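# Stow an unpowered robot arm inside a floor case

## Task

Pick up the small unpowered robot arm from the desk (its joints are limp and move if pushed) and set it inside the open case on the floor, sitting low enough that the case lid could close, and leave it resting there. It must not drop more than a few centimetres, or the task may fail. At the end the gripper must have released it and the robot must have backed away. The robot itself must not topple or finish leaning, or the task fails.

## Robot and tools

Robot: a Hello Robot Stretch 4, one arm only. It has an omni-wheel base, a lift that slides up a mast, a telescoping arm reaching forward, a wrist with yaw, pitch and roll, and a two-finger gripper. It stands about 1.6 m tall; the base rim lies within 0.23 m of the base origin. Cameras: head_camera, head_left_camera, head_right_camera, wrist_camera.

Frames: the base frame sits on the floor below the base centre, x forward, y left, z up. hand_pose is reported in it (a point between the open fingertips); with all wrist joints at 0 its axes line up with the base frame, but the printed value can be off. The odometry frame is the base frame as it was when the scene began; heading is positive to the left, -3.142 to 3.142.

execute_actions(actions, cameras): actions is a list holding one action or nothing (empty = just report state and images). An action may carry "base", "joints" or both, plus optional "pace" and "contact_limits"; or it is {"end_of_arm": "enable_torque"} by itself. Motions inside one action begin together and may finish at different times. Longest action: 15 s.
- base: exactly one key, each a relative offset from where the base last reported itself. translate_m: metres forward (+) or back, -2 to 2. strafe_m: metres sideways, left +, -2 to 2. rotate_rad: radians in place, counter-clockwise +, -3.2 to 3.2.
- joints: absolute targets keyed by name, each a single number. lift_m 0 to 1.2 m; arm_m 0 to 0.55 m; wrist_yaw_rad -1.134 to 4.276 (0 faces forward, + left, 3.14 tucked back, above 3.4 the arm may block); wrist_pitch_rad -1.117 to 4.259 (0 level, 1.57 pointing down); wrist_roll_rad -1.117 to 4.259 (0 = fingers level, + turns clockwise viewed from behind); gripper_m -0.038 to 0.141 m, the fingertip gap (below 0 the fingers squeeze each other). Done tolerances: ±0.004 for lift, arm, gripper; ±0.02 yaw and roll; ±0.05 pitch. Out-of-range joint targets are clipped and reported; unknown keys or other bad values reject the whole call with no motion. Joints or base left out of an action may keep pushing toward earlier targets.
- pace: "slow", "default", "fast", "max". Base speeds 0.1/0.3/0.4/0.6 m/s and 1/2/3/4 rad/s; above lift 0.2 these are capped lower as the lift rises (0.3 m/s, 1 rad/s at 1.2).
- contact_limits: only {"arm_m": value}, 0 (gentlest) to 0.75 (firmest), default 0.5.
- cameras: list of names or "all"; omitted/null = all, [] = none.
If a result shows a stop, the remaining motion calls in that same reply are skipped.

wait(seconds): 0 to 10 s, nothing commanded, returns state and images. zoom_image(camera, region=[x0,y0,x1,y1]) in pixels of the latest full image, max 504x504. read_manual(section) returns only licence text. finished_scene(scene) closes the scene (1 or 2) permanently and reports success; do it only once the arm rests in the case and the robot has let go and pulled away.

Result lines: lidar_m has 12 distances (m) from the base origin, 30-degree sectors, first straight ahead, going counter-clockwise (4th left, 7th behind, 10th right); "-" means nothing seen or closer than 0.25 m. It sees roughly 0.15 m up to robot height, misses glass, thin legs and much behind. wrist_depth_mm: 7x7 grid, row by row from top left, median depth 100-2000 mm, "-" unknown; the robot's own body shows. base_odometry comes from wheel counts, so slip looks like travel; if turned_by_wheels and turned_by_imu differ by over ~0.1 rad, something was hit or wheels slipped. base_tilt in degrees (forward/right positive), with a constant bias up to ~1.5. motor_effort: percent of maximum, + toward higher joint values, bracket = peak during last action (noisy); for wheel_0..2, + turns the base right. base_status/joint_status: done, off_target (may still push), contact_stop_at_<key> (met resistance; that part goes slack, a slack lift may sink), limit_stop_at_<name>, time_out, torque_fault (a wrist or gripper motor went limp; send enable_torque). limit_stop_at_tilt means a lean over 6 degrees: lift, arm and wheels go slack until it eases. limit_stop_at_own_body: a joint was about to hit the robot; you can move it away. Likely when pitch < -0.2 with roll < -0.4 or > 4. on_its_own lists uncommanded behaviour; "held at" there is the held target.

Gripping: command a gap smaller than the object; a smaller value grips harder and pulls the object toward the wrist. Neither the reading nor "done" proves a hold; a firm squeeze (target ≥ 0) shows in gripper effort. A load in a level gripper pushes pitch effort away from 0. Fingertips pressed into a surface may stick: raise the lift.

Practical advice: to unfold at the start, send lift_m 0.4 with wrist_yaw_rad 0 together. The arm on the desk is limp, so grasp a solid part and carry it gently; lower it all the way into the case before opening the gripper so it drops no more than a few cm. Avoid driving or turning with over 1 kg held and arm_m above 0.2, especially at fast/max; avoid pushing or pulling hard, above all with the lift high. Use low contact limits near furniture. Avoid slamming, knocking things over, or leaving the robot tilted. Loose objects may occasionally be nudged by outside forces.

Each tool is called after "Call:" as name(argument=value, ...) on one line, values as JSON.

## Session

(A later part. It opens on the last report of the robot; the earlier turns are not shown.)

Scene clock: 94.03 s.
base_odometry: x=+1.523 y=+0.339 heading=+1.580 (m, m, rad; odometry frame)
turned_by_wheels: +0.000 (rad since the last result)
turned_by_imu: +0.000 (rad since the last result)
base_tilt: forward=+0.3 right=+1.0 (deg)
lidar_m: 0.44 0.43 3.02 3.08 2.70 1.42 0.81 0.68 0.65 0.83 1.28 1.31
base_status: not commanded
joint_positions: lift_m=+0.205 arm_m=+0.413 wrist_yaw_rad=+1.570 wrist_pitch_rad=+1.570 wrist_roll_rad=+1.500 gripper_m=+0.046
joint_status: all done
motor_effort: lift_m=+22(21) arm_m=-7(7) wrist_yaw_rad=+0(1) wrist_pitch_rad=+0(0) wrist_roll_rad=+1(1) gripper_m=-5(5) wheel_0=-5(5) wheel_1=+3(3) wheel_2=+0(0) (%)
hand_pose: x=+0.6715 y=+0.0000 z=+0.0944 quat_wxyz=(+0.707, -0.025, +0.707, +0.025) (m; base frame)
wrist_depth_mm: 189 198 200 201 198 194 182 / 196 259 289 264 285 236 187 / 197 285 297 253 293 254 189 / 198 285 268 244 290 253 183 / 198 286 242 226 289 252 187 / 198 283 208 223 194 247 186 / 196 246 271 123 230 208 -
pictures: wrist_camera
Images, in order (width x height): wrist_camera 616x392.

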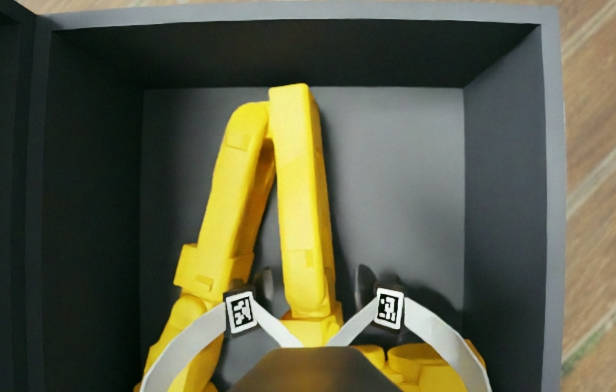

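Call:
execute_actions(actions=[{"joints":{"lift_m":0.4}}], cameras=["wrist_camera"])

Call:
execute_actions(actions=[{"base":{"translate_m":-0.2},"joints":{"arm_m":0},"pace":"fast"}], cameras=["head_camera"])

Scene clock: 98.47 s.
base_odometry: x=+1.523 y=+0.339 heading=+1.580 (m, m, rad; odometry frame)
turned_by_wheels: +0.000 (rad since the last result)
turned_by_imu: +0.000 (rad since the last result)
base_tilt: forward=+0.2 right=+0.9 (deg)
lidar_m: 0.45 0.42 3.03 3.09 2.69 1.40 0.81 0.68 0.69 0.81 1.27 1.29
base_status: not commanded
joint_positions: lift_m=+0.400 arm_m=+0.413 wrist_yaw_rad=+1.570 wrist_pitch_rad=+1.570 wrist_roll_rad=+1.500 gripper_m=+0.046
joint_status: all done
motor_effort: lift_m=+22(26) arm_m=-6(7) wrist_yaw_rad=+0(0) wrist_pitch_rad=+1(1) wrist_roll_rad=+1(1) gripper_m=-5(5) wheel_0=-5(5) wheel_1=+3(3) wheel_2=+0(0) (%)
hand_pose: x=+0.6715 y=+0.0000 z=+0.2894 quat_wxyz=(+0.707, -0.025, +0.707, +0.025) (m; base frame)
wrist_depth_mm: 219 535 530 521 517 512 508 / 255 355 525 521 521 508 508 / 271 375 466 462 462 512 504 / 271 373 496 455 484 512 504 / 272 377 442 488 484 504 504 / 268 373 208 427 194 504 496 / 267 359 402 124 402 504 496
pictures: wrist_camera
Images, in order (width x height): wrist_camera 616x392.

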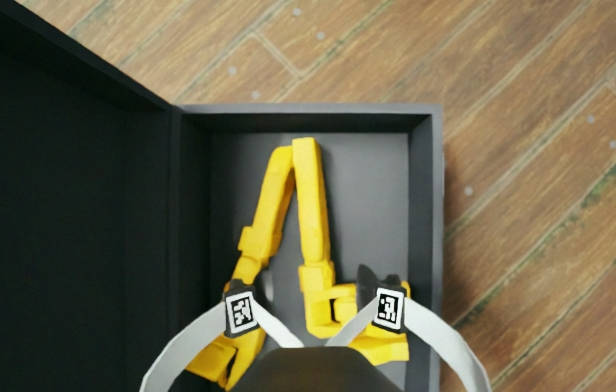

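Scene clock: 100.40 s.
base_odometry: x=+1.525 y=+0.139 heading=+1.580 (m, m, rad; odometry frame)
turned_by_wheels: -0.001 (rad since the last result)
turned_by_imu: +0.000 (rad since the last result)
base_tilt: forward=+0.2 right=+0.9 (deg)
lidar_m: 0.59 0.61 3.16 2.91 2.61 1.15 0.65 0.56 0.54 0.66 1.13 1.42
base_status: done
joint_positions: lift_m=+0.400 arm_m=+0.002 wrist_yaw_rad=+1.570 wrist_pitch_rad=+1.570 wrist_roll_rad=+1.500 gripper_m=+0.046
joint_status: all done
motor_effort: lift_m=+22(22) arm_m=-6(9) wrist_yaw_rad=+0(1) wrist_pitch_rad=+1(1) wrist_roll_rad=+1(1) gripper_m=-6(5) wheel_0=-4(12) wheel_1=-1(10) wheel_2=-2(13) (%)
hand_pose: x=+0.2601 y=+0.0000 z=+0.2895 quat_wxyz=(+0.707, -0.025, +0.707, +0.025) (m; base frame)
wrist_depth_mm: 539 535 521 521 517 517 512 / 535 535 525 525 517 517 512 / 535 525 525 517 521 508 508 / 535 530 525 521 517 508 504 / 535 521 521 517 512 508 500 / 530 530 208 364 194 504 500 / 525 521 310 124 301 500 500
pictures: head_camera
Images, in order (width x height): head_camera 420x560.

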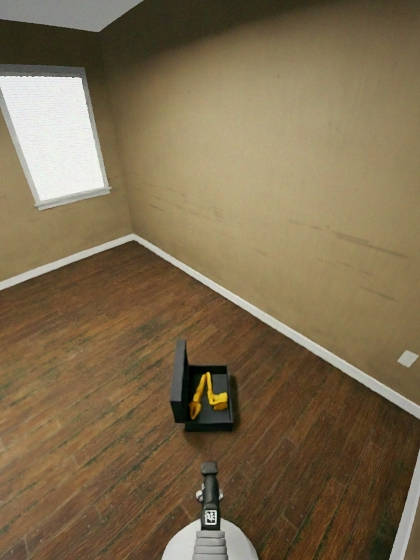

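Call:
finished_scene(scene=2)

The scene is finished: the task was done.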